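# Roll a paving slab on rollers up to a steel stop

## Task

Move the paving slab along on the rollers under it until it rests level on them and its front face lies flat against the stop (the steel angle fixed to the table across the slab's path) over at least half the slab's width. It fails if the slab is carried, raised more than a little (even at one end), if a roller is held beneath it above the table, or if anything other than the rollers or the table supports it from below. Pressing down on it from above to tip it is allowed along the way. The end state must hold without the robot keeping it there, and the slab should stay on its rollers rather than sliding off onto the table.

## Robot and tools

Robot: two 7-joint arms, left_arm and right_arm, each with a parallel gripper. Their names are not sides of a camera image. Shared scene frame: origin on the table top midway between the arms, +x out over the table, +z up, left_arm on the +y side. Positions are in metres, orientations are quaternions in wxyz order. The gripper's fingers point along its own +z and open and close along its own x. The reported end_effector_position is the point midway between the pads; the fingertips extend 17.5 mm past it. Printed hand positions can be off, more so at long reach.

execute_actions takes "actions", a list holding one action, one wait, or nothing. An empty list only returns the state. An action is {"rows": [...], "steps": n} with n from 1 to 15 (default 15), each step being 1/30 s. Each row is used for one step, and the final row repeats if there are fewer rows than steps. A wait is {"steps": n} with n up to 300; it counts from the previous result, and your reply time is included. Optional "pictures": false leaves out images. A refused call does nothing.

Each row is one list of 20 numbers, all in [-1, 1], covering both arms even when one is idle. Order: left_arm joints 1-7, then left gripper position, force_limit, speed; then the same ten for right_arm. Joint order: waist, shoulder, upper arm roll, elbow, forearm roll, wrist pitch, wrist roll.

Joint numbers are offsets, not poses. They are measured from the joint angles in the latest result that lists them; before any such result in the scene, and for the second and later calls within one reply, they are measured from where the arm is when the action begins. They are not added to the previous row. A value of 1.0 equals 0.9985 rad for the first four joints and 0.8765 rad for the last three. So all zeros does not mean hold still: it pulls the arm back to the reference angles. Stated ranges (rad): waist ±6.283, shoulder ±2.250, upper arm roll ±6.283, elbow ±2.580, forearm roll ±6.283, wrist pitch ±2.100, wrist roll ±6.283. A request more than 0.013 rad past a range end is refused; true ends may differ by up to 0.013 rad, and a joint pushed against its real end stops there and may give a "joint sent to its limit" line. The controller caps how far each target can run ahead of the measured angle (0.304 rad for the first four joints, 0.266 for the rest) and scales all of an arm's targets back if they would carry the gripper more than 70 mm from where it is. Big moves therefore take several calls, and an arm may still be short of its target when a result arrives. Between calls the arms keep heading to the last target until they settle or a step is HELD.

Gripper numbers are absolute settings. position: +1 is fully open (50 mm gap), the pads meet near -0.65, and -1 closes until something blocks them. force_limit: per-pad force, about 20 N at -1, 102 N at 0, 185 N at +1 (actual grip up to ~17% more). speed: gap change rate, 20 mm/s at -1, 85 at 0, 150 at +1. New force or speed only applies once position changes by at least 0.01. To leave a gripper as is, repeat its last three numbers; a 0 is an order.

Result lines: each arm's end-effector pose; Joint positions (rad) and Joint velocities (rad/s) per arm, in column order; joint torques with per-unit offsets and noise. object_status: 0 moving, 1 blocked while opening, 2 blocked while closing (a grip), 3 reached the requested position or pads met. position_measured in counts gives opening ≈ (250 - counts) × 0.202 mm. HELD marks steps where part of your row was not sent; "joint command not followed" means a clearance check altered joint targets. MOTOR HOT appears from 60 °C; at 75 °C the arm sags (OVER-TEMPERATURE FAULT). A TORQUE FAULT, when contact torque reaches a joint's load limit (46.9 N m for the first four joints, 29.5 for the others), freezes that arm for 10 s and drops the rest of the call.

Cameras: cam_high (fixed, overhead), cam_left_wrist, cam_right_wrist, each 672x504, given in that order. zoom_image takes "camera" and "region" [x0, y0, x1, y1] in image pixels from the top-left, at most 504 by 504, and returns a closer view of that camera's latest image.

finished_scene takes "scene" (the current scene's number) and ends it for good; the slab must be in place and stay there.

Approach and cautions: push or roll the slab horizontally toward the stop, or press down on it from above; never carry it, raise it beyond a slight amount, or hold a roller up under it. Keep it riding on its rollers. Move gently: avoid slamming, hard shoves, hard contact between the arms, and anything falling or leaving the table. Loose objects may occasionally get a small nudge by themselves. Holding loads heats motors, so don't press or hold longer than needed.

Each tool is called after ">>>" by a JSON object that holds its "fn" and its "kwargs".

## Session

>>> {"fn": "execute_actions", "kwargs": {"actions": []}}

Scene clock: 0.00 s of 4350.00 s.
left_arm: end_effector_position=(+0.6228, +0.5549, +0.1164) position_measured=3 object_status=3 end_effector_quat_wxyz=(+0.147, -0.264, +0.822, +0.484) | right_arm: end_effector_position=(+0.3826, -0.7170, +0.2363) position_measured=3 object_status=3 end_effector_quat_wxyz=(+0.109, +0.852, +0.512, +0.007)
Joint positions: left_arm=[ 0.857  1.311 -1.226  1.372  0.103  0.94   3.721] | right_arm=[ 0.741  0.47  -0.084  1.411  0.083  1.047  1.856]
Joint velocities: left_arm=[ 0.     0.    -0.     0.    -0.001 -0.001 -0.   ] | right_arm=[-0.     0.     0.001  0.    -0.     0.    -0.   ]
Joint torques (N m, as the joint torque sensors report them, + toward a larger angle): no reading
camera_calibration (this result's frames):
cam_left_wrist: T_world_to_cam=[[-0.814671, -0.290346, -0.502006, 0.728863], [-0.578503, 0.346349, 0.738496, 0.108175], [-0.0405502, 0.892043, -0.450127, -0.250522], [0, 0, 0, 1]] pos_world=[0.646205, 0.397633, 0.173239]
cam_right_wrist: T_world_to_cam=[[0.466688, 0.880184, -0.0864779, 0.467121], [0.878219, -0.449634, 0.162975, -0.654425], [0.104564, -0.152005, -0.982833, 0.244383], [0, 0, 0, 1]] pos_world=[0.331175, -0.668257, 0.387238]

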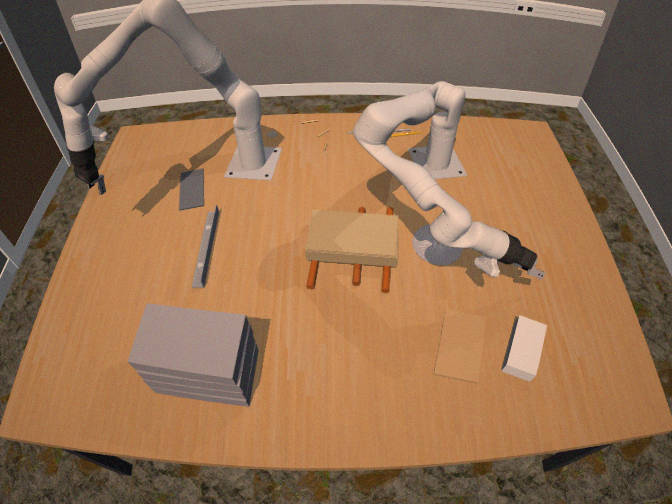

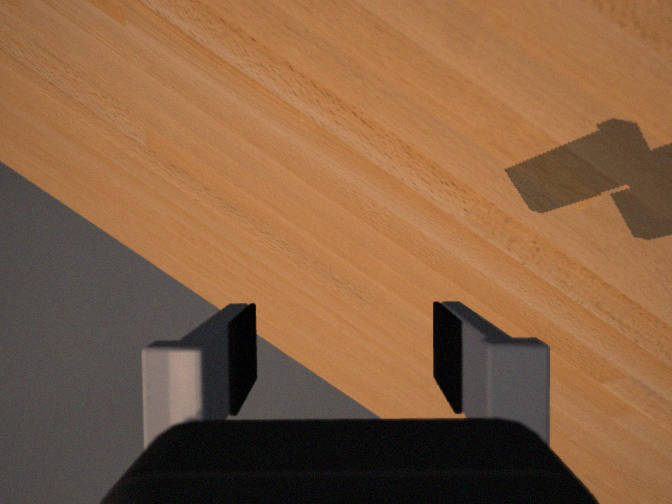

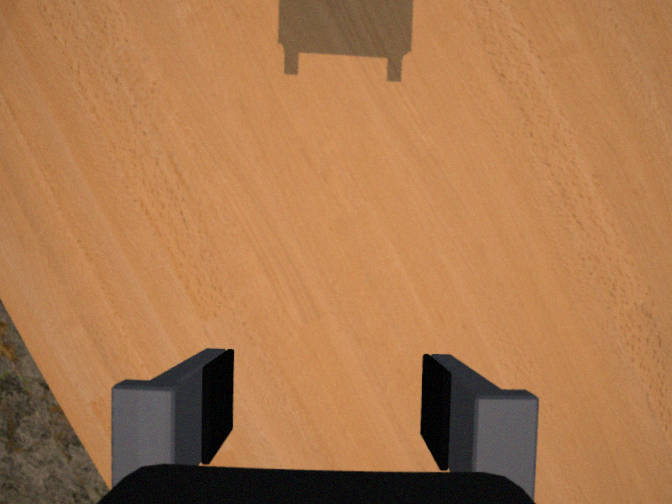

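>>> {"fn": "zoom_image", "kwargs": {"camera": "cam_high", "region": [170, 160, 480, 320]}}

Region (170, 160, 480, 320) of cam_high's 672x504 image, scaled by 1.626, with more detail than that image has; it fills the top 260 rows of this view, and the rest is white.

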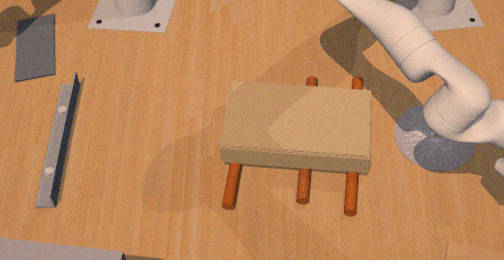

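>>> {"fn": "zoom_image", "kwargs": {"camera": "cam_high", "region": [290, 195, 420, 300]}}

>>> {"fn": "zoom_image", "kwargs": {"camera": "cam_high", "region": [170, 195, 250, 300]}}

Region (290, 195, 420, 300) of cam_high's 672x504 image, scaled by 3.877, with more detail than that image has; it fills the top 407 rows of this view, and the rest is white.

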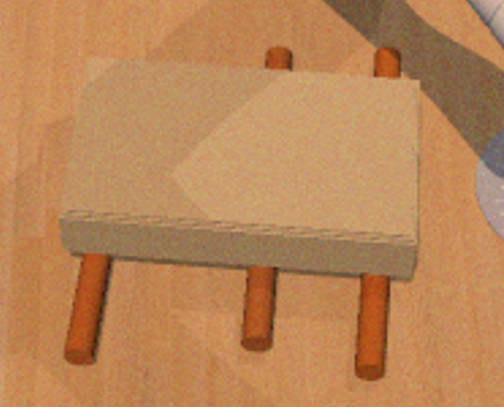

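Region (170, 195, 250, 300) of cam_high's 672x504 image, scaled by 4.800, with more detail than that image has; it fills the left 384 columns of this view, and the rest is white.

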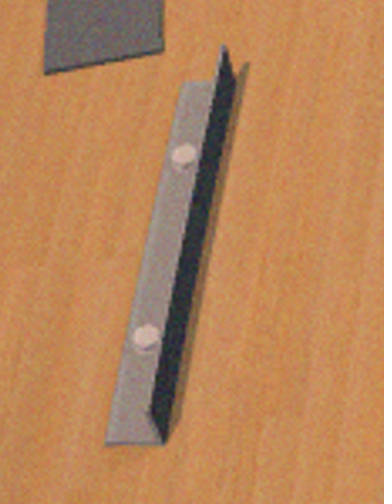

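>>> {"fn": "execute_actions", "kwargs": {"actions": [{"rows":[[-0.7,0,0,0,0,0,0,1,0,0,-1,0.0,0.084,0.07,-0.095,-0.03,1,0.35,0.2,1]],"steps":15}], "pictures": false}}

Scene clock: 36.37 s of 4350.00 s.
left_arm: end_effector_position=(+0.5415, +0.7222, +0.1164) position_measured=3 object_status=3 end_effector_quat_wxyz=(+0.070, -0.389, +0.770, +0.500) | right_arm: end_effector_position=(+0.4865, -0.5859, +0.2195) position_measured=100 object_status=3 end_effector_quat_wxyz=(+0.089, +0.672, +0.735, +0.016)
Joint positions: left_arm=[ 0.541  1.311 -1.225  1.371  0.103  0.94   3.721] | right_arm=[ 0.387  0.47  -0.02   1.462  0.022  1.027  2.159]
Joint velocities: left_arm=[-0.768  0.    -0.001  0.001 -0.001  0.     0.   ] | right_arm=[-0.873  0.002  0.072  0.062 -0.076 -0.024  0.766]
Joint torques (N m, as the joint torque sensors report them, + toward a larger angle): left_arm=[  0.57 -21.73 -10.57  -2.33  -2.46  -0.1    0.16] | right_arm=[ -0.65 -20.63  -0.04  -9.34   0.01  -0.55   0.02]
Steps of this call (steps 1 to 90: nothing new was sent; then 32.87 s passed at rest; steps 91 to 105: all 15 steps of this action). Readings (joint positions | what the end effector reports):
91: left_arm=[0.855 1.311 -1.225 1.372 0.103 0.940 3.721] | right_arm=[0.740 0.470 -0.083 1.411 0.083 1.047 1.857] | left_arm position_measured=3 object_status=3 | right_arm position_measured=21 object_status=0
92: left_arm=[0.849 1.311 -1.225 1.371 0.104 0.940 3.721] | right_arm=[0.733 0.470 -0.080 1.412 0.083 1.046 1.861] | left_arm position_measured=3 object_status=3 | right_arm position_measured=46 object_status=0
94: left_arm=[0.820 1.311 -1.224 1.370 0.104 0.940 3.721] | right_arm=[0.703 0.469 -0.072 1.418 0.076 1.044 1.884] | left_arm position_measured=3 object_status=3 | right_arm position_measured=94 object_status=0
98: left_arm=[0.720 1.311 -1.225 1.371 0.103 0.940 3.721] | right_arm=[0.592 0.470 -0.047 1.440 0.049 1.036 1.979] | left_arm position_measured=3 object_status=3 | right_arm position_measured=100 object_status=0
105: the state above

>>> {"fn": "execute_actions", "kwargs": {"actions": [{"rows":[[-0.385,0,0,0,0,0,0,1,0,0,-1,0.0,0.02,0.05,-0.025,-0.03,1,0.35,0.2,1]],"steps":15}], "pictures": false}}

Scene clock: 38.27 s of 4350.00 s.
left_arm: end_effector_position=(+0.3777, +0.8795, +0.1164) position_measured=3 object_status=3 end_effector_quat_wxyz=(-0.027, -0.529, +0.682, +0.504) | right_arm: end_effector_position=(+0.5486, -0.1105, +0.2075) position_measured=100 object_status=3 end_effector_quat_wxyz=(+0.076, -0.154, +0.985, +0.024)
Joint positions: left_arm=[ 0.157  1.311 -1.225  1.371  0.103  0.94   3.721] | right_arm=[-0.579  0.47  -0.002  1.509 -0.001  1.002  3.01 ]
Joint velocities: left_arm=[-0.     0.     0.001 -0.     0.     0.001  0.001] | right_arm=[-0.48   0.002 -0.041  0.047 -0.015 -0.028  0.46 ]
Joint torques (N m, as the joint torque sensors report them, + toward a larger angle): left_arm=[  0.22 -21.87 -10.33  -2.89  -2.53  -0.22   0.11] | right_arm=[  3.97 -20.43   2.82  -9.16   0.48  -0.61  -0.01]
Steps of this call (steps 1 to 42: the robot went on to your last target; steps 43 to 57: all 15 steps of this action). Readings (joint positions | what the end effector reports):
43: left_arm=[0.157 1.311 -1.225 1.372 0.103 0.940 3.721] | right_arm=[-0.259 0.470 0.000 1.481 0.000 1.021 2.733] | left_arm position_measured=3 object_status=3 | right_arm position_measured=100 object_status=3
44: left_arm=[0.157 1.311 -1.225 1.371 0.103 0.940 3.721] | right_arm=[-0.266 0.470 0.002 1.482 0.001 1.020 2.738] | left_arm position_measured=3 object_status=3 | right_arm position_measured=100 object_status=3
46: left_arm=[0.157 1.311 -1.225 1.371 0.103 0.940 3.721] | right_arm=[-0.295 0.470 0.004 1.484 0.002 1.019 2.761] | left_arm position_measured=3 object_status=3 | right_arm position_measured=100 object_status=3
50: left_arm=[0.157 1.311 -1.225 1.371 0.103 0.940 3.721] | right_arm=[-0.401 0.470 0.001 1.494 0.000 1.012 2.851] | left_arm position_measured=3 object_status=3 | right_arm position_measured=100 object_status=3
57: the state above

>>> {"fn": "execute_actions", "kwargs": {"actions": [{"rows":[[0,0,0,0,0,0,0,1,0,0,-0.322,0.06,0.002,0.05,0.001,0.03,0.982,0.35,0.2,1]],"steps":15}], "pictures": false}}

>>> {"fn": "execute_actions", "kwargs": {"actions": [{"steps":15}]}}

Scene clock: 40.30 s of 4350.00 s.
left_arm: end_effector_position=(+0.3777, +0.8795, +0.1164) position_measured=3 object_status=3 end_effector_quat_wxyz=(-0.027, -0.529, +0.682, +0.504) | right_arm: end_effector_position=(+0.4596, +0.0081, +0.1663) position_measured=100 object_status=3 end_effector_quat_wxyz=(+0.019, -0.499, +0.866, +0.005)
Joint positions: left_arm=[ 0.157  1.311 -1.225  1.371  0.103  0.94   3.721] | right_arm=[-0.865  0.523 -0.002  1.554 -0.001  1.025  3.46 ]
Joint velocities: left_arm=[ 0.    -0.    -0.     0.    -0.    -0.002 -0.   ] | right_arm=[-0.228  0.047  0.008  0.038  0.003  0.023  1.216]
Joint torques (N m, as the joint torque sensors report them, + toward a larger angle): left_arm=[  0.05 -21.86 -10.06  -2.99  -2.64  -0.18   0.22] | right_arm=[  1.3  -20.98   0.86  -8.82   0.48  -0.22   0.04]
Steps of this call (steps 1 to 30: the robot went on to your last target; steps 31 to 46: nothing new was sent; steps 47 to 61: all 15 steps of this action). Readings (joint positions | what the end effector reports):
47: left_arm=[0.157 1.311 -1.225 1.371 0.103 0.940 3.721] | right_arm=[-0.613 0.470 -0.000 1.512 -0.000 1.001 3.036] | left_arm position_measured=3 object_status=3 | right_arm position_measured=100 object_status=3
48: left_arm=[0.157 1.311 -1.225 1.371 0.103 0.940 3.721] | right_arm=[-0.619 0.472 0.002 1.513 0.001 1.001 3.041] | left_arm position_measured=3 object_status=3 | right_arm position_measured=100 object_status=3
50: left_arm=[0.157 1.311 -1.225 1.371 0.103 0.940 3.721] | right_arm=[-0.649 0.478 0.003 1.517 0.001 1.004 3.065] | left_arm position_measured=3 object_status=3 | right_arm position_measured=100 object_status=3
54: left_arm=[0.157 1.311 -1.225 1.371 0.103 0.940 3.721] | right_arm=[-0.753 0.499 0.001 1.534 -0.000 1.014 3.177] | left_arm position_measured=3 object_status=3 | right_arm position_measured=100 object_status=3
61: the state above

Scene clock: 40.80 s of 4350.00 s.
left_arm: end_effector_position=(+0.3777, +0.8795, +0.1164) position_measured=3 object_status=3 end_effector_quat_wxyz=(-0.027, -0.529, +0.682, +0.504) | right_arm: end_effector_position=(+0.4490, +0.0285, +0.1614) position_measured=100 object_status=3 end_effector_quat_wxyz=(-0.012, +0.678, -0.735, -0.000)
Joint positions: left_arm=[ 0.157  1.311 -1.225  1.371  0.103  0.94   3.721] | right_arm=[-0.9    0.53  -0.     1.559 -0.     1.029  3.871]
Joint velocities: left_arm=[ 0.    -0.     0.    -0.001  0.    -0.001  0.   ] | right_arm=[-0.003  0.     0.     0.     0.     0.     0.   ]
Joint torques (N m, as the joint torque sensors report them, + toward a larger angle): left_arm=[  0.04 -21.85 -10.69  -2.95  -2.84  -0.2   -0.02] | right_arm=[  0.22 -20.43   0.37  -8.45  -0.09  -0.36   0.2 ]
Steps of this call (steps 1 to 15: the robot went on to your last target). Readings (joint positions | what the end effector reports):
1: left_arm=[0.157 1.311 -1.225 1.371 0.103 0.940 3.721] | right_arm=[-0.872 0.525 -0.001 1.555 -0.001 1.026 3.500] | left_arm position_measured=3 object_status=3 | right_arm position_measured=100 object_status=3
2: left_arm=[0.157 1.311 -1.225 1.371 0.103 0.940 3.721] | right_arm=[-0.877 0.526 -0.001 1.556 -0.001 1.027 3.541] | left_arm position_measured=3 object_status=3 | right_arm position_measured=100 object_status=3
4: left_arm=[0.157 1.311 -1.225 1.371 0.103 0.940 3.721] | right_arm=[-0.886 0.527 -0.001 1.557 -0.001 1.027 3.622] | left_arm position_measured=3 object_status=3 | right_arm position_measured=100 object_status=3
8: left_arm=[0.157 1.311 -1.225 1.371 0.103 0.940 3.721] | right_arm=[-0.896 0.529 -0.001 1.559 -0.000 1.028 3.785] | left_arm position_measured=3 object_status=3 | right_arm position_measured=100 object_status=3
15: the state above
camera_calibration (this result's frames):
cam_left_wrist: T_world_to_cam=[[-0.436711, -0.746202, -0.502459, 0.88163], [-0.666434, -0.106823, 0.737872, 0.285857], [-0.604276, 0.657093, -0.450643, -0.130424], [0, 0, 0, 1]] pos_world=[0.49671, 0.774112, 0.173283]
cam_right_wrist: T_world_to_cam=[[-0.0704985, -0.997509, -0.00236046, 0.0546009], [-0.996483, 0.070533, -0.0452491, 0.495222], [0.0453028, -0.000837833, -0.998973, 0.302047], [0, 0, 0, 1]] pos_world=[0.483646, 0.0197885, 0.324274]

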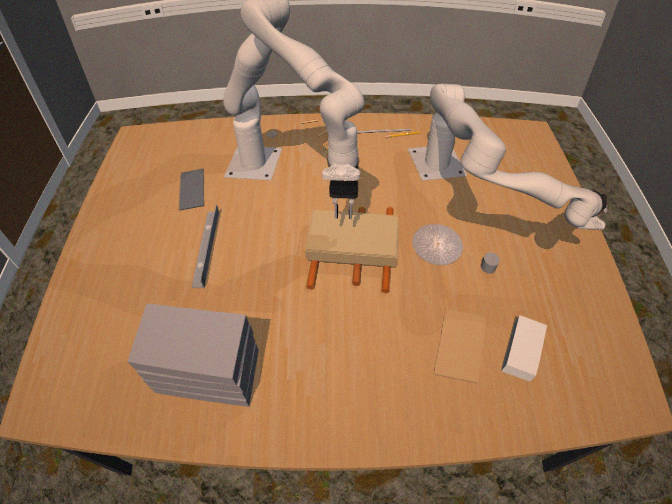

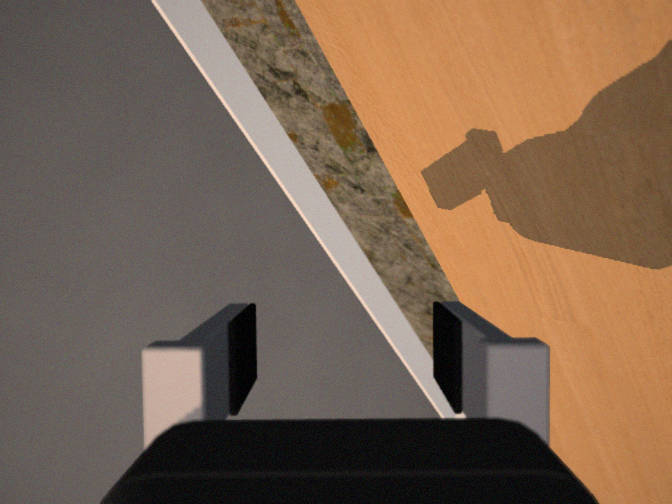

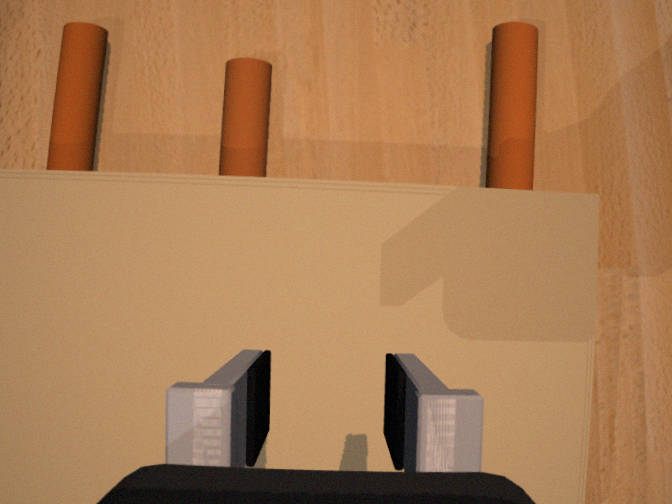

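>>> {"fn": "execute_actions", "kwargs": {"actions": [{"rows":[[0,0,0,0,0,0,0,1,0,0,0,0.03,0,0,0,-0.02,0,0.35,0.2,1],[0,0,0,0,0,0,0,1,0,0,0,0.059,0,0,0,-0.041,0,0.35,0.2,1],[0,0,0,0,0,0,0,1,0,0,0,0.08,0,0.017,0,-0.085,0,0.35,0.2,1],[0,0,0,0,0,0,0,1,0,0,0,0.10,0,0.034,0,-0.128,0,0.35,0.2,1],[0,0,0,0,0,0,0,1,0,0,0,0.115,0,0.046,0,-0.158,0,0.35,0.2,1],[0,0,0,0,0,0,0,1,0,0,0,0.122,0,0.0515,0,-0.171,0,0.35,0.2,1]],"steps":15}], "pictures": false}}

Scene clock: 46.77 s of 4350.00 s.
left_arm: end_effector_position=(+0.3777, +0.8795, +0.1164) position_measured=3 object_status=3 end_effector_quat_wxyz=(-0.027, -0.529, +0.682, +0.504) | right_arm: end_effector_position=(+0.4520, +0.0313, +0.0883) position_measured=100 object_status=3 end_effector_quat_wxyz=(-0.001, +0.679, -0.735, -0.000)
Joint positions: left_arm=[ 0.157  1.311 -1.225  1.371  0.103  0.94   3.721] | right_arm=[-0.9    0.651 -0.     1.611 -0.     0.879  3.871]
Joint velocities: left_arm=[-0.     0.    -0.     0.    -0.    -0.003  0.   ] | right_arm=[ 0.     0.012 -0.    -0.    -0.    -0.    -0.   ]
Joint torques (N m, as the joint torque sensors report them, + toward a larger angle): left_arm=[  0.12 -22.2  -10.56  -3.02  -2.59  -0.13   0.09] | right_arm=[ -0.16 -21.27   0.42  -8.21   0.02  -0.33   0.03]
Steps of this call (steps 1 to 15: the robot went on to your last target; steps 16 to 90: nothing new was sent; then 2.47 s passed at rest; steps 91 to 105: all 15 steps of this action). Readings (joint positions | what the end effector reports):
91: left_arm=[0.157 1.311 -1.225 1.371 0.103 0.940 3.721] | right_arm=[-0.900 0.532 -0.000 1.559 -0.000 1.028 3.871] | left_arm position_measured=3 object_status=3 | right_arm position_measured=100 object_status=3
92: left_arm=[0.157 1.311 -1.225 1.371 0.103 0.940 3.721] | right_arm=[-0.900 0.538 -0.000 1.558 -0.000 1.025 3.871] | left_arm position_measured=3 object_status=3 | right_arm position_measured=100 object_status=3
94: left_arm=[0.157 1.311 -1.225 1.371 0.103 0.940 3.721] | right_arm=[-0.900 0.567 -0.000 1.559 -0.000 1.008 3.871] | left_arm position_measured=3 object_status=3 | right_arm position_measured=100 object_status=3
98: left_arm=[0.157 1.311 -1.225 1.371 0.103 0.940 3.721] | right_arm=[-0.900 0.635 -0.001 1.595 -0.000 0.908 3.871] | left_arm position_measured=3 object_status=3 | right_arm position_measured=100 object_status=3
105: the state above

>>> {"fn": "execute_actions", "kwargs": {"actions": [{"rows":[[0,0,0,0,0,0,0,1,0,0,0,0.004,0,0.003,0,-0.008,0,0.35,0.2,1],[0,0,0,0,0,0,0,1,0,0,0,0.004,0,0.003,0,-0.008,0,0.35,0.2,1],[0,0,0,0,0,0,0,1,0,0,0,0.008,0,0.006,0,-0.016,0,0.35,0.2,1],[0,0,0,0,0,0,0,1,0,0,0,0.008,0,0.006,0,-0.016,0,0.35,0.2,1],[0,0,0,0,0,0,0,1,0,0,0,0.012,0,0.009,0,-0.024,0,0.35,0.2,1]],"steps":15}], "pictures": false}}

Scene clock: 48.97 s of 4350.00 s.
left_arm: end_effector_position=(+0.3777, +0.8795, +0.1164) position_measured=3 object_status=3 end_effector_quat_wxyz=(-0.027, -0.529, +0.682, +0.504) | right_arm: end_effector_position=(+0.4524, +0.0340, +0.0844) position_measured=100 object_status=3 end_effector_quat_wxyz=(-0.005, +0.679, -0.734, -0.001)
Joint positions: left_arm=[ 0.157  1.311 -1.225  1.371  0.103  0.94   3.721] | right_arm=[-0.902  0.656 -0.002  1.617 -0.001  0.859  3.871]
Joint velocities: left_arm=[-0. -0. -0.  0.  0. -0.  0.] | right_arm=[ 0.001 -0.     0.001  0.001  0.     0.001  0.   ]
Joint torques (N m, as the joint torque sensors report them, + toward a larger angle): left_arm=[  0.18 -21.79 -10.66  -2.86  -2.74  -0.27   0.15] | right_arm=[  1.06 -15.16   1.22  -5.62   0.55  -0.95   0.24]
Steps of this call (steps 1 to 15: the robot went on to your last target; steps 16 to 51: nothing new was sent; steps 52 to 66: all 15 steps of this action). Readings (joint positions | what the end effector reports):
52: left_arm=[0.157 1.311 -1.225 1.371 0.103 0.940 3.721] | right_arm=[-0.900 0.653 -0.000 1.611 -0.000 0.878 3.871] | left_arm position_measured=3 object_status=3 | right_arm position_measured=100 object_status=3
53: left_arm=[0.157 1.311 -1.225 1.371 0.103 0.940 3.721] | right_arm=[-0.900 0.654 -0.000 1.612 -0.000 0.874 3.871] | left_arm position_measured=3 object_status=3 | right_arm position_measured=100 object_status=3
55: left_arm=[0.157 1.311 -1.225 1.371 0.103 0.940 3.721] | right_arm=[-0.900 0.657 -0.000 1.615 -0.000 0.868 3.871] | left_arm position_measured=3 object_status=3 | right_arm position_measured=100 object_status=3
59: left_arm=[0.157 1.311 -1.225 1.371 0.103 0.940 3.721] | right_arm=[-0.901 0.656 -0.002 1.617 -0.001 0.860 3.871] | left_arm position_measured=3 object_status=3 | right_arm position_measured=100 object_status=3
66: the state above

>>> {"fn": "execute_actions", "kwargs": {"actions": [{"rows":[[0,0,0,0,0,0,0,1,0,0,0.002,0.007,0.002,0.004,0.001,-0.001,0.001,0.35,0.2,1],[0,0,0,0,0,0,0,1,0,0,0.004,0.005,0.002,0.007,0.001,-0.003,0.003,0.35,0.2,1],[0,0,0,0,0,0,0,1,0,0,0.007,0.003,0.002,0.012,0.001,-0.006,0.007,0.35,0.2,1],[0,0,0,0,0,0,0,1,0,0,0.010,0.000,0.002,0.018,0.001,-0.009,0.010,0.35,0.2,1],[0,0,0,0,0,0,0,1,0,0,0.014,-0.004,0.002,0.025,0.001,-0.014,0.015,0.35,0.2,1],[0,0,0,0,0,0,0,1,0,0,0.018,-0.007,0.002,0.033,0.001,-0.018,0.020,0.35,0.2,1],[0,0,0,0,0,0,0,1,0,0,0.023,-0.011,0.002,0.041,0.001,-0.023,0.025,0.35,0.2,1],[0,0,0,0,0,0,0,1,0,0,0.027,-0.015,0.002,0.049,0.001,-0.028,0.030,0.35,0.2,1],[0,0,0,0,0,0,0,1,0,0,0.032,-0.019,0.002,0.057,0.001,-0.033,0.035,0.35,0.2,1],[0,0,0,0,0,0,0,1,0,0,0.036,-0.023,0.002,0.065,0.001,-0.038,0.040,0.35,0.2,1],[0,0,0,0,0,0,0,1,0,0,0.041,-0.027,0.002,0.073,0.001,-0.042,0.045,0.35,0.2,1],[0,0,0,0,0,0,0,1,0,0,0.045,-0.031,0.002,0.081,0.001,-0.047,0.050,0.35,0.2,1],[0,0,0,0,0,0,0,1,0,0,0.050,-0.035,0.002,0.089,0.001,-0.052,0.055,0.35,0.2,1],[0,0,0,0,0,0,0,1,0,0,0.054,-0.039,0.002,0.097,0.001,-0.057,0.060,0.35,0.2,1],[0,0,0,0,0,0,0,1,0,0,0.058,-0.042,0.002,0.105,0.001,-0.061,0.065,0.35,0.2,1]],"steps":15}]}}

Scene clock: 56.90 s of 4350.00 s.
left_arm: end_effector_position=(+0.3777, +0.8795, +0.1164) position_measured=3 object_status=3 end_effector_quat_wxyz=(-0.027, -0.529, +0.682, +0.504) | right_arm: end_effector_position=(+0.4487, +0.0005, +0.0843) position_measured=100 object_status=3 end_effector_quat_wxyz=(-0.004, +0.679, -0.734, -0.001)
Joint positions: left_arm=[ 0.157  1.311 -1.225  1.371  0.103  0.94   3.721] | right_arm=[-0.855  0.614 -0.003  1.704 -0.002  0.816  3.919]
Joint velocities: left_arm=[-0.    -0.     0.    -0.    -0.     0.002  0.   ] | right_arm=[ 0.126 -0.11   0.005  0.238  0.001 -0.12   0.131]
Joint torques (N m, as the joint torque sensors report them, + toward a larger angle): left_arm=[  0.04 -21.68 -10.4   -3.21  -2.63  -0.29   0.15] | right_arm=[  1.78 -13.56   2.43  -6.02   0.86  -1.63   0.36]
Steps of this call (steps 1 to 15: the robot went on to your last target; steps 16 to 90: nothing new was sent; then 4.43 s passed at rest; steps 91 to 105: all 15 steps of this action). Readings (joint positions | what the end effector reports):
91: left_arm=[0.157 1.311 -1.225 1.371 0.103 0.940 3.721] | right_arm=[-0.901 0.656 -0.002 1.617 -0.001 0.859 3.871] | left_arm position_measured=3 object_status=3 | right_arm position_measured=100 object_status=3
92: left_arm=[0.157 1.311 -1.225 1.371 0.103 0.940 3.721] | right_arm=[-0.901 0.655 -0.002 1.618 -0.002 0.859 3.872] | left_arm position_measured=3 object_status=3 | right_arm position_measured=100 object_status=3
94: left_arm=[0.157 1.311 -1.225 1.371 0.103 0.940 3.721] | right_arm=[-0.897 0.653 -0.002 1.624 -0.002 0.855 3.875] | left_arm position_measured=3 object_status=3 | right_arm position_measured=100 object_status=3
98: left_arm=[0.157 1.311 -1.225 1.371 0.103 0.940 3.721] | right_arm=[-0.885 0.641 -0.003 1.648 -0.003 0.844 3.888] | left_arm position_measured=3 object_status=3 | right_arm position_measured=100 object_status=3
105: the state above
camera_calibration (this result's frames):
cam_left_wrist: T_world_to_cam=[[-0.43672, -0.746192, -0.502468, 0.881632], [-0.666439, -0.106819, 0.737867, 0.285859], [-0.604264, 0.657106, -0.450642, -0.130438], [0, 0, 0, 1]] pos_world=[0.496715, 0.774113, 0.173285]
cam_right_wrist: T_world_to_cam=[[-0.0679133, -0.997661, 0.00782246, 0.0245068], [-0.997167, 0.0676213, -0.0329522, 0.492637], [0.0323462, -0.0100382, -0.999426, 0.230844], [0, 0, 0, 1]] pos_world=[0.485439, -0.006546, 0.246754]

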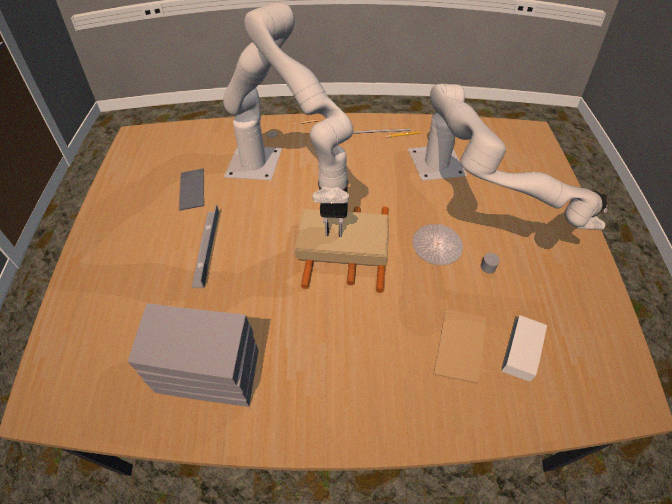

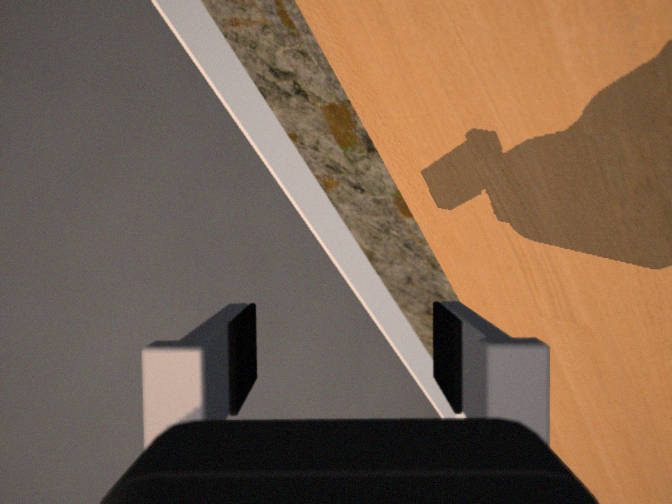

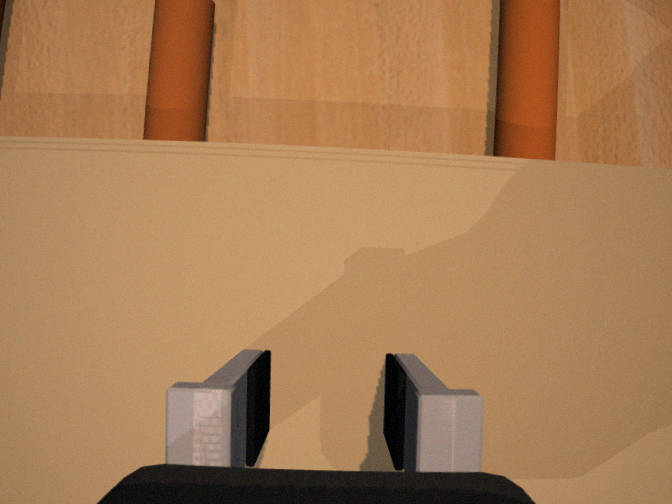

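>>> {"fn": "execute_actions", "kwargs": {"actions": [{"rows":[[0,0,0,0,0,0,0,1,0,0,0.013,-0.002,0.003,0.021,0.002,-0.014,0.012,0.35,0.2,1],[0,0,0,0,0,0,0,1,0,0,0.016,-0.004,0.003,0.025,0.002,-0.016,0.015,0.35,0.2,1],[0,0,0,0,0,0,0,1,0,0,0.019,-0.007,0.003,0.030,0.002,-0.019,0.019,0.35,0.2,1],[0,0,0,0,0,0,0,1,0,0,0.023,-0.010,0.003,0.036,0.002,-0.022,0.024,0.35,0.2,1],[0,0,0,0,0,0,0,1,0,0,0.027,-0.013,0.003,0.042,0.002,-0.026,0.029,0.35,0.2,1],[0,0,0,0,0,0,0,1,0,0,0.032,-0.016,0.003,0.049,0.002,-0.030,0.034,0.35,0.2,1],[0,0,0,0,0,0,0,1,0,0,0.037,-0.020,0.003,0.056,0.002,-0.034,0.040,0.35,0.2,1],[0,0,0,0,0,0,0,1,0,0,0.042,-0.023,0.003,0.063,0.002,-0.038,0.045,0.35,0.2,1],[0,0,0,0,0,0,0,1,0,0,0.047,-0.027,0.003,0.070,0.002,-0.042,0.051,0.35,0.2,1],[0,0,0,0,0,0,0,1,0,0,0.052,-0.030,0.003,0.077,0.002,-0.046,0.057,0.35,0.2,1],[0,0,0,0,0,0,0,1,0,0,0.057,-0.034,0.003,0.084,0.002,-0.050,0.062,0.35,0.2,1],[0,0,0,0,0,0,0,1,0,0,0.062,-0.037,0.003,0.091,0.002,-0.054,0.068,0.35,0.2,1],[0,0,0,0,0,0,0,1,0,0,0.066,-0.040,0.003,0.098,0.002,-0.058,0.073,0.35,0.2,1],[0,0,0,0,0,0,0,1,0,0,0.071,-0.044,0.003,0.104,0.002,-0.062,0.078,0.35,0.2,1],[0,0,0,0,0,0,0,1,0,0,0.0745,-0.047,0.003,0.110,0.002,-0.066,0.083,0.35,0.2,1]],"steps":15}], "pictures": false}}

Scene clock: 61.53 s of 4350.00 s.
left_arm: end_effector_position=(+0.3777, +0.8795, +0.1164) position_measured=3 object_status=3 end_effector_quat_wxyz=(-0.027, -0.529, +0.682, +0.504) | right_arm: end_effector_position=(+0.4456, -0.0414, +0.0843) position_measured=100 object_status=3 end_effector_quat_wxyz=(-0.004, +0.679, -0.734, -0.001)
Joint positions: left_arm=[ 0.157  1.311 -1.225  1.371  0.103  0.94   3.721] | right_arm=[-0.79   0.567 -0.001  1.8   -0.002  0.768  3.983]
Joint velocities: left_arm=[-0.    -0.     0.     0.001 -0.     0.001 -0.   ] | right_arm=[ 0.132 -0.097  0.004  0.203  0.001 -0.107  0.138]
Joint torques (N m, as the joint torque sensors report them, + toward a larger angle): left_arm=[  0.11 -22.03 -10.48  -3.19  -2.72  -0.43   0.04] | right_arm=[  0.99 -14.15   1.31  -6.38   0.72  -1.18   0.06]
Steps of this call (steps 1 to 30: the robot went on to your last target; steps 31 to 110: nothing new was sent; then 0.47 s passed at rest; steps 111 to 125: all 15 steps of this action). Readings (joint positions | what the end effector reports):
111: left_arm=[0.157 1.311 -1.225 1.371 0.103 0.940 3.721] | right_arm=[-0.846 0.605 -0.002 1.721 -0.002 0.808 3.928] | left_arm position_measured=3 object_status=3 | right_arm position_measured=100 object_status=3
112: left_arm=[0.157 1.311 -1.225 1.371 0.103 0.940 3.721] | right_arm=[-0.844 0.605 -0.002 1.722 -0.002 0.806 3.929] | left_arm position_measured=3 object_status=3 | right_arm position_measured=100 object_status=3
114: left_arm=[0.157 1.311 -1.225 1.371 0.103 0.940 3.721] | right_arm=[-0.839 0.601 -0.002 1.729 -0.002 0.801 3.933] | left_arm position_measured=3 object_status=3 | right_arm position_measured=100 object_status=3
118: left_arm=[0.157 1.311 -1.225 1.371 0.103 0.940 3.721] | right_arm=[-0.824 0.591 -0.002 1.751 -0.002 0.791 3.949] | left_arm position_measured=3 object_status=3 | right_arm position_measured=100 object_status=3
125: the state above

>>> {"fn": "execute_actions", "kwargs": {"actions": [{"rows":[[0,0,0,0,0,0,0,1,0,0,0.012,-0.003,0.001,0.017,0.002,-0.013,0.012,0.35,0.2,1],[0,0,0,0,0,0,0,1,0,0,0.015,-0.005,0.001,0.020,0.002,-0.015,0.016,0.35,0.2,1],[0,0,0,0,0,0,0,1,0,0,0.019,-0.007,0.001,0.025,0.002,-0.018,0.020,0.35,0.2,1],[0,0,0,0,0,0,0,1,0,0,0.024,-0.010,0.001,0.030,0.002,-0.021,0.026,0.35,0.2,1],[0,0,0,0,0,0,0,1,0,0,0.029,-0.012,0.001,0.036,0.002,-0.024,0.032,0.35,0.2,1],[0,0,0,0,0,0,0,1,0,0,0.034,-0.015,0.001,0.042,0.002,-0.028,0.038,0.35,0.2,1],[0,0,0,0,0,0,0,1,0,0,0.040,-0.018,0.001,0.048,0.002,-0.031,0.044,0.35,0.2,1],[0,0,0,0,0,0,0,1,0,0,0.045,-0.021,0.001,0.054,0.002,-0.035,0.050,0.35,0.2,1],[0,0,0,0,0,0,0,1,0,0,0.051,-0.024,0.001,0.060,0.002,-0.038,0.056,0.35,0.2,1],[0,0,0,0,0,0,0,1,0,0,0.056,-0.027,0.001,0.066,0.002,-0.042,0.062,0.35,0.2,1],[0,0,0,0,0,0,0,1,0,0,0.062,-0.030,0.001,0.072,0.002,-0.045,0.068,0.35,0.2,1],[0,0,0,0,0,0,0,1,0,0,0.067,-0.033,0.001,0.078,0.002,-0.049,0.074,0.35,0.2,1],[0,0,0,0,0,0,0,1,0,0,0.072,-0.035,0.001,0.084,0.002,-0.052,0.080,0.35,0.2,1],[0,0,0,0,0,0,0,1,0,0,0.076,-0.037,0.001,0.089,0.002,-0.055,0.085,0.35,0.2,1],[0,0,0,0,0,0,0,1,0,0,0.080,-0.039,0.001,0.094,0.002,-0.058,0.090,0.35,0.2,1]],"steps":15}], "pictures": false}}

>>> {"fn": "execute_actions", "kwargs": {"actions": [{"steps":12}]}}

Scene clock: 66.07 s of 4350.00 s.
left_arm: end_effector_position=(+0.3777, +0.8795, +0.1164) position_measured=3 object_status=3 end_effector_quat_wxyz=(-0.027, -0.529, +0.682, +0.504) | right_arm: end_effector_position=(+0.4428, -0.0815, +0.0842) position_measured=100 object_status=3 end_effector_quat_wxyz=(-0.004, +0.679, -0.734, +0.000)
Joint positions: left_arm=[ 0.157  1.311 -1.225  1.371  0.103  0.94   3.721] | right_arm=[-0.72   0.526 -0.001  1.883 -0.001  0.724  4.053]
Joint velocities: left_arm=[ 0.    -0.     0.    -0.    -0.    -0.001 -0.001] | right_arm=[ 0.132 -0.079  0.004  0.16   0.003 -0.079  0.144]
Joint torques (N m, as the joint torque sensors report them, + toward a larger angle): left_arm=[  0.13 -21.69 -10.46  -2.92  -2.55  -0.35  -0.01] | right_arm=[  0.74 -11.99  -0.01  -5.45   0.07  -1.42   0.13]
Steps of this call (steps 1 to 30: the robot went on to your last target; steps 31 to 90: nothing new was sent; then 1.03 s passed at rest; steps 91 to 105: all 15 steps of this action). Readings (joint positions | what the end effector reports):
91: left_arm=[0.157 1.311 -1.225 1.371 0.103 0.940 3.721] | right_arm=[-0.781 0.560 -0.001 1.813 -0.002 0.760 3.991] | left_arm position_measured=3 object_status=3 | right_arm position_measured=100 object_status=3
92: left_arm=[0.157 1.311 -1.225 1.371 0.103 0.940 3.721] | right_arm=[-0.780 0.559 -0.002 1.815 -0.001 0.758 3.993] | left_arm position_measured=3 object_status=3 | right_arm position_measured=100 object_status=3
94: left_arm=[0.157 1.311 -1.225 1.371 0.103 0.940 3.721] | right_arm=[-0.774 0.556 -0.002 1.821 -0.001 0.753 3.998] | left_arm position_measured=3 object_status=3 | right_arm position_measured=100 object_status=3
98: left_arm=[0.157 1.311 -1.225 1.371 0.103 0.940 3.721] | right_arm=[-0.756 0.546 -0.002 1.841 -0.001 0.743 4.017] | left_arm position_measured=3 object_status=3 | right_arm position_measured=100 object_status=3
105: the state above

Scene clock: 66.47 s of 4350.00 s.
left_arm: end_effector_position=(+0.3777, +0.8795, +0.1164) position_measured=3 object_status=3 end_effector_quat_wxyz=(-0.027, -0.529, +0.682, +0.504) | right_arm: end_effector_position=(+0.4423, -0.0856, +0.0843) position_measured=100 object_status=3 end_effector_quat_wxyz=(-0.005, +0.679, -0.734, +0.000)
Joint positions: left_arm=[ 0.157  1.311 -1.225  1.371  0.103  0.94   3.721] | right_arm=[-0.712  0.521 -0.002  1.892 -0.001  0.719  4.061]
Joint velocities: left_arm=[-0.     0.    -0.     0.001 -0.     0.001 -0.   ] | right_arm=[ 0.    -0.     0.001  0.     0.     0.    -0.   ]
Joint torques (N m, as the joint torque sensors report them, + toward a larger angle): left_arm=[  0.19 -21.8  -10.46  -2.91  -2.35  -0.13   0.  ] | right_arm=[  1.22 -12.43   0.99  -5.19   0.54  -1.18   0.  ]
Steps of this call (steps 1 to 12: the robot went on to your last target). Readings (joint positions | what the end effector reports):
1: left_arm=[0.157 1.311 -1.225 1.371 0.103 0.940 3.721] | right_arm=[-0.716 0.524 -0.001 1.888 -0.001 0.722 4.057] | left_arm position_measured=3 object_status=3 | right_arm position_measured=100 object_status=3
2: left_arm=[0.157 1.311 -1.225 1.371 0.103 0.940 3.721] | right_arm=[-0.714 0.522 -0.000 1.891 -0.000 0.721 4.060] | left_arm position_measured=3 object_status=3 | right_arm position_measured=100 object_status=3
4: left_arm=[0.157 1.311 -1.225 1.371 0.103 0.940 3.721] | right_arm=[-0.712 0.521 0.000 1.893 -0.000 0.721 4.061] | left_arm position_measured=3 object_status=3 | right_arm position_measured=100 object_status=3
8: left_arm=[0.157 1.311 -1.225 1.371 0.103 0.940 3.721] | right_arm=[-0.712 0.521 -0.001 1.892 -0.001 0.719 4.061] | left_arm position_measured=3 object_status=3 | right_arm position_measured=100 object_status=3
12: the state above
camera_calibration (this result's frames):
cam_left_wrist: T_world_to_cam=[[-0.436725, -0.746185, -0.502473, 0.881633], [-0.666443, -0.106816, 0.737864, 0.28586], [-0.604255, 0.657114, -0.450641, -0.130446], [0, 0, 0, 1]] pos_world=[0.496718, 0.774114, 0.173287]
cam_right_wrist: T_world_to_cam=[[-0.0681332, -0.997639, 0.00858028, -0.0618537], [-0.997032, 0.0677777, -0.0365082, 0.492319], [0.0358404, -0.0110422, -0.999297, 0.228545], [0, 0, 0, 1]] pos_world=[0.478453, -0.0925523, 0.246889]

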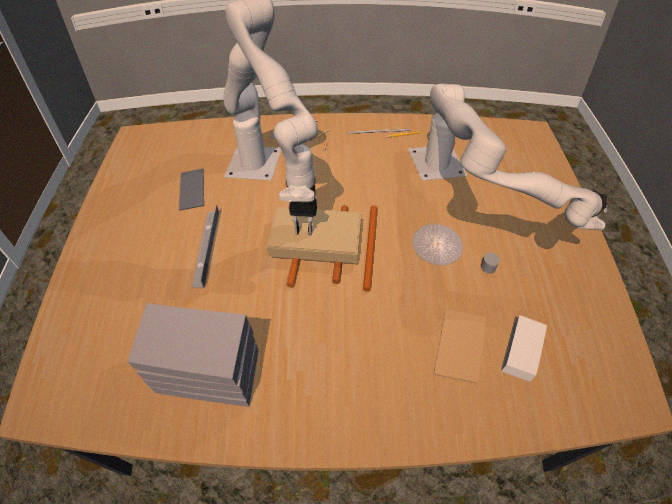

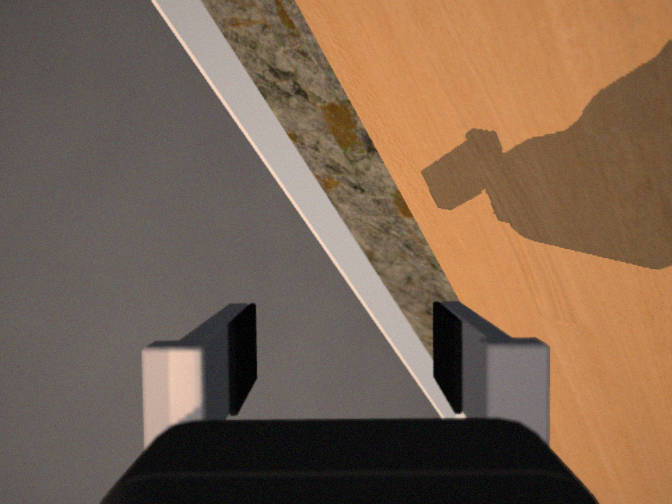

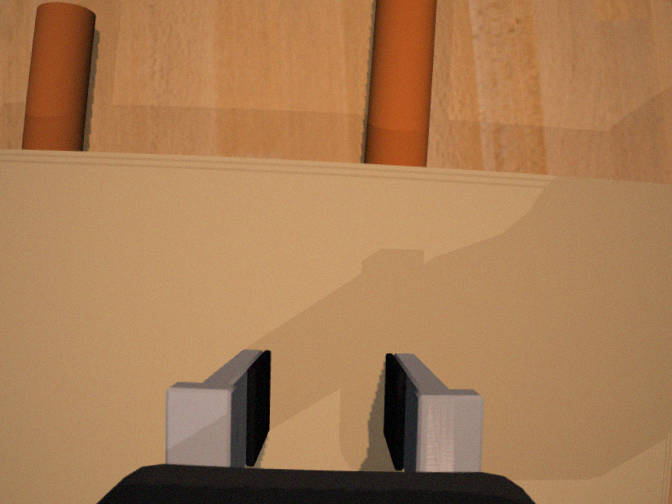

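>>> {"fn": "execute_actions", "kwargs": {"actions": []}}

Scene clock: 71.70 s of 4350.00 s.
left_arm: end_effector_position=(+0.3777, +0.8795, +0.1164) position_measured=3 object_status=3 end_effector_quat_wxyz=(-0.027, -0.529, +0.682, +0.504) | right_arm: end_effector_position=(+0.4423, -0.0857, +0.0843) position_measured=100 object_status=3 end_effector_quat_wxyz=(-0.005, +0.679, -0.734, +0.000)
Joint positions: left_arm=[ 0.157  1.311 -1.225  1.371  0.103  0.94   3.721] | right_arm=[-0.712  0.521 -0.002  1.892 -0.001  0.719  4.061]
Joint velocities: left_arm=[ 0.    -0.    -0.    -0.     0.     0.002  0.001] | right_arm=[ 0. -0.  0.  0. -0. -0.  0.]
Joint torques (N m, as the joint torque sensors report them, + toward a larger angle): left_arm=[  0.04 -22.1  -10.39  -2.96  -2.69  -0.31   0.07] | right_arm=[  1.2  -12.45   1.19  -5.52   0.23  -1.09   0.3 ]
Steps of this call (steps 1 to 15: the robot went on to your last target; steps 16 to 90: nothing new was sent; then 2.23 s passed at rest). Readings (joint positions | what the end effector reports):
1: left_arm=[0.157 1.311 -1.225 1.371 0.103 0.940 3.721] | right_arm=[-0.712 0.521 -0.002 1.892 -0.001 0.719 4.061] | left_arm position_measured=3 object_status=3 | right_arm position_measured=100 object_status=3
2: left_arm=[0.157 1.311 -1.225 1.371 0.103 0.940 3.721] | right_arm=[-0.712 0.521 -0.002 1.892 -0.001 0.719 4.061] | left_arm position_measured=3 object_status=3 | right_arm position_measured=100 object_status=3
4: left_arm=[0.157 1.311 -1.225 1.371 0.103 0.940 3.721] | right_arm=[-0.712 0.521 -0.002 1.892 -0.001 0.719 4.061] | left_arm position_measured=3 object_status=3 | right_arm position_measured=100 object_status=3
8: left_arm=[0.157 1.311 -1.225 1.371 0.103 0.940 3.721] | right_arm=[-0.712 0.521 -0.002 1.892 -0.001 0.719 4.061] | left_arm position_measured=3 object_status=3 | right_arm position_measured=100 object_status=3
90: the state above
All arms were judged still, so your last target was given up. Only a new action makes them travel on or press farther. Fingers that are still opening or closing keep moving.
camera_calibration (this result's frames):
cam_left_wrist: T_world_to_cam=[[-0.436725, -0.746185, -0.502473, 0.881633], [-0.666443, -0.106816, 0.737864, 0.285861], [-0.604256, 0.657114, -0.45064, -0.130446], [0, 0, 0, 1]] pos_world=[0.496718, 0.774114, 0.173287]
cam_right_wrist: T_world_to_cam=[[-0.0682361, -0.997632, 0.00863283, -0.0618747], [-0.997027, 0.0678791, -0.0364657, 0.492322], [0.0357933, -0.0110954, -0.999298, 0.22856], [0, 0, 0, 1]] pos_world=[0.478455, -0.0926106, 0.246886]

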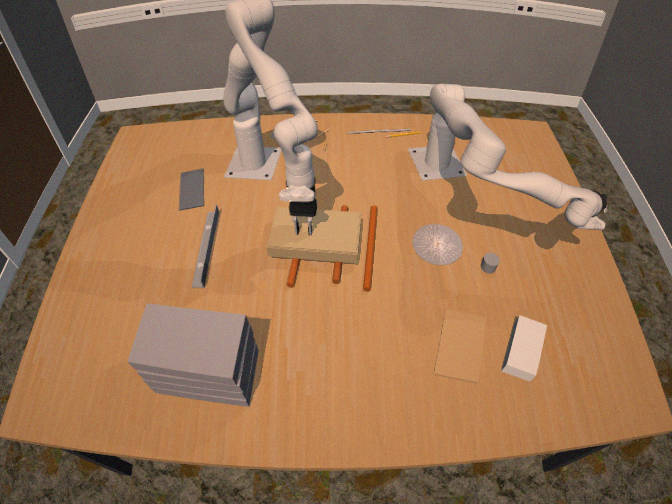

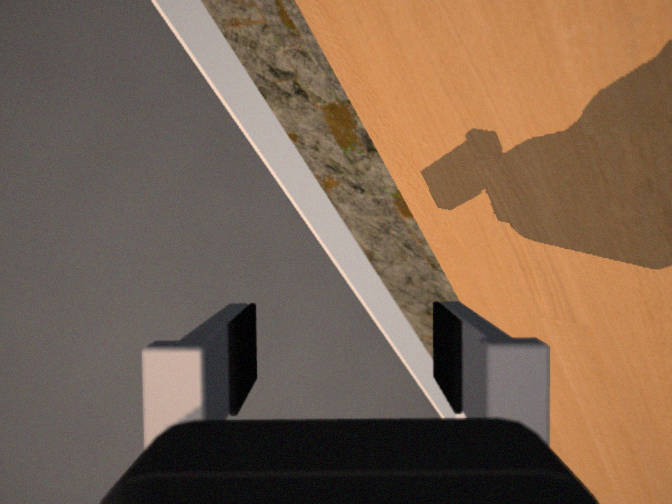

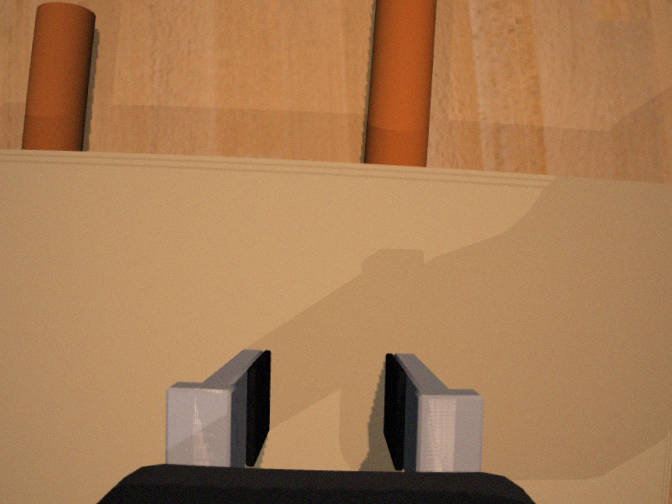

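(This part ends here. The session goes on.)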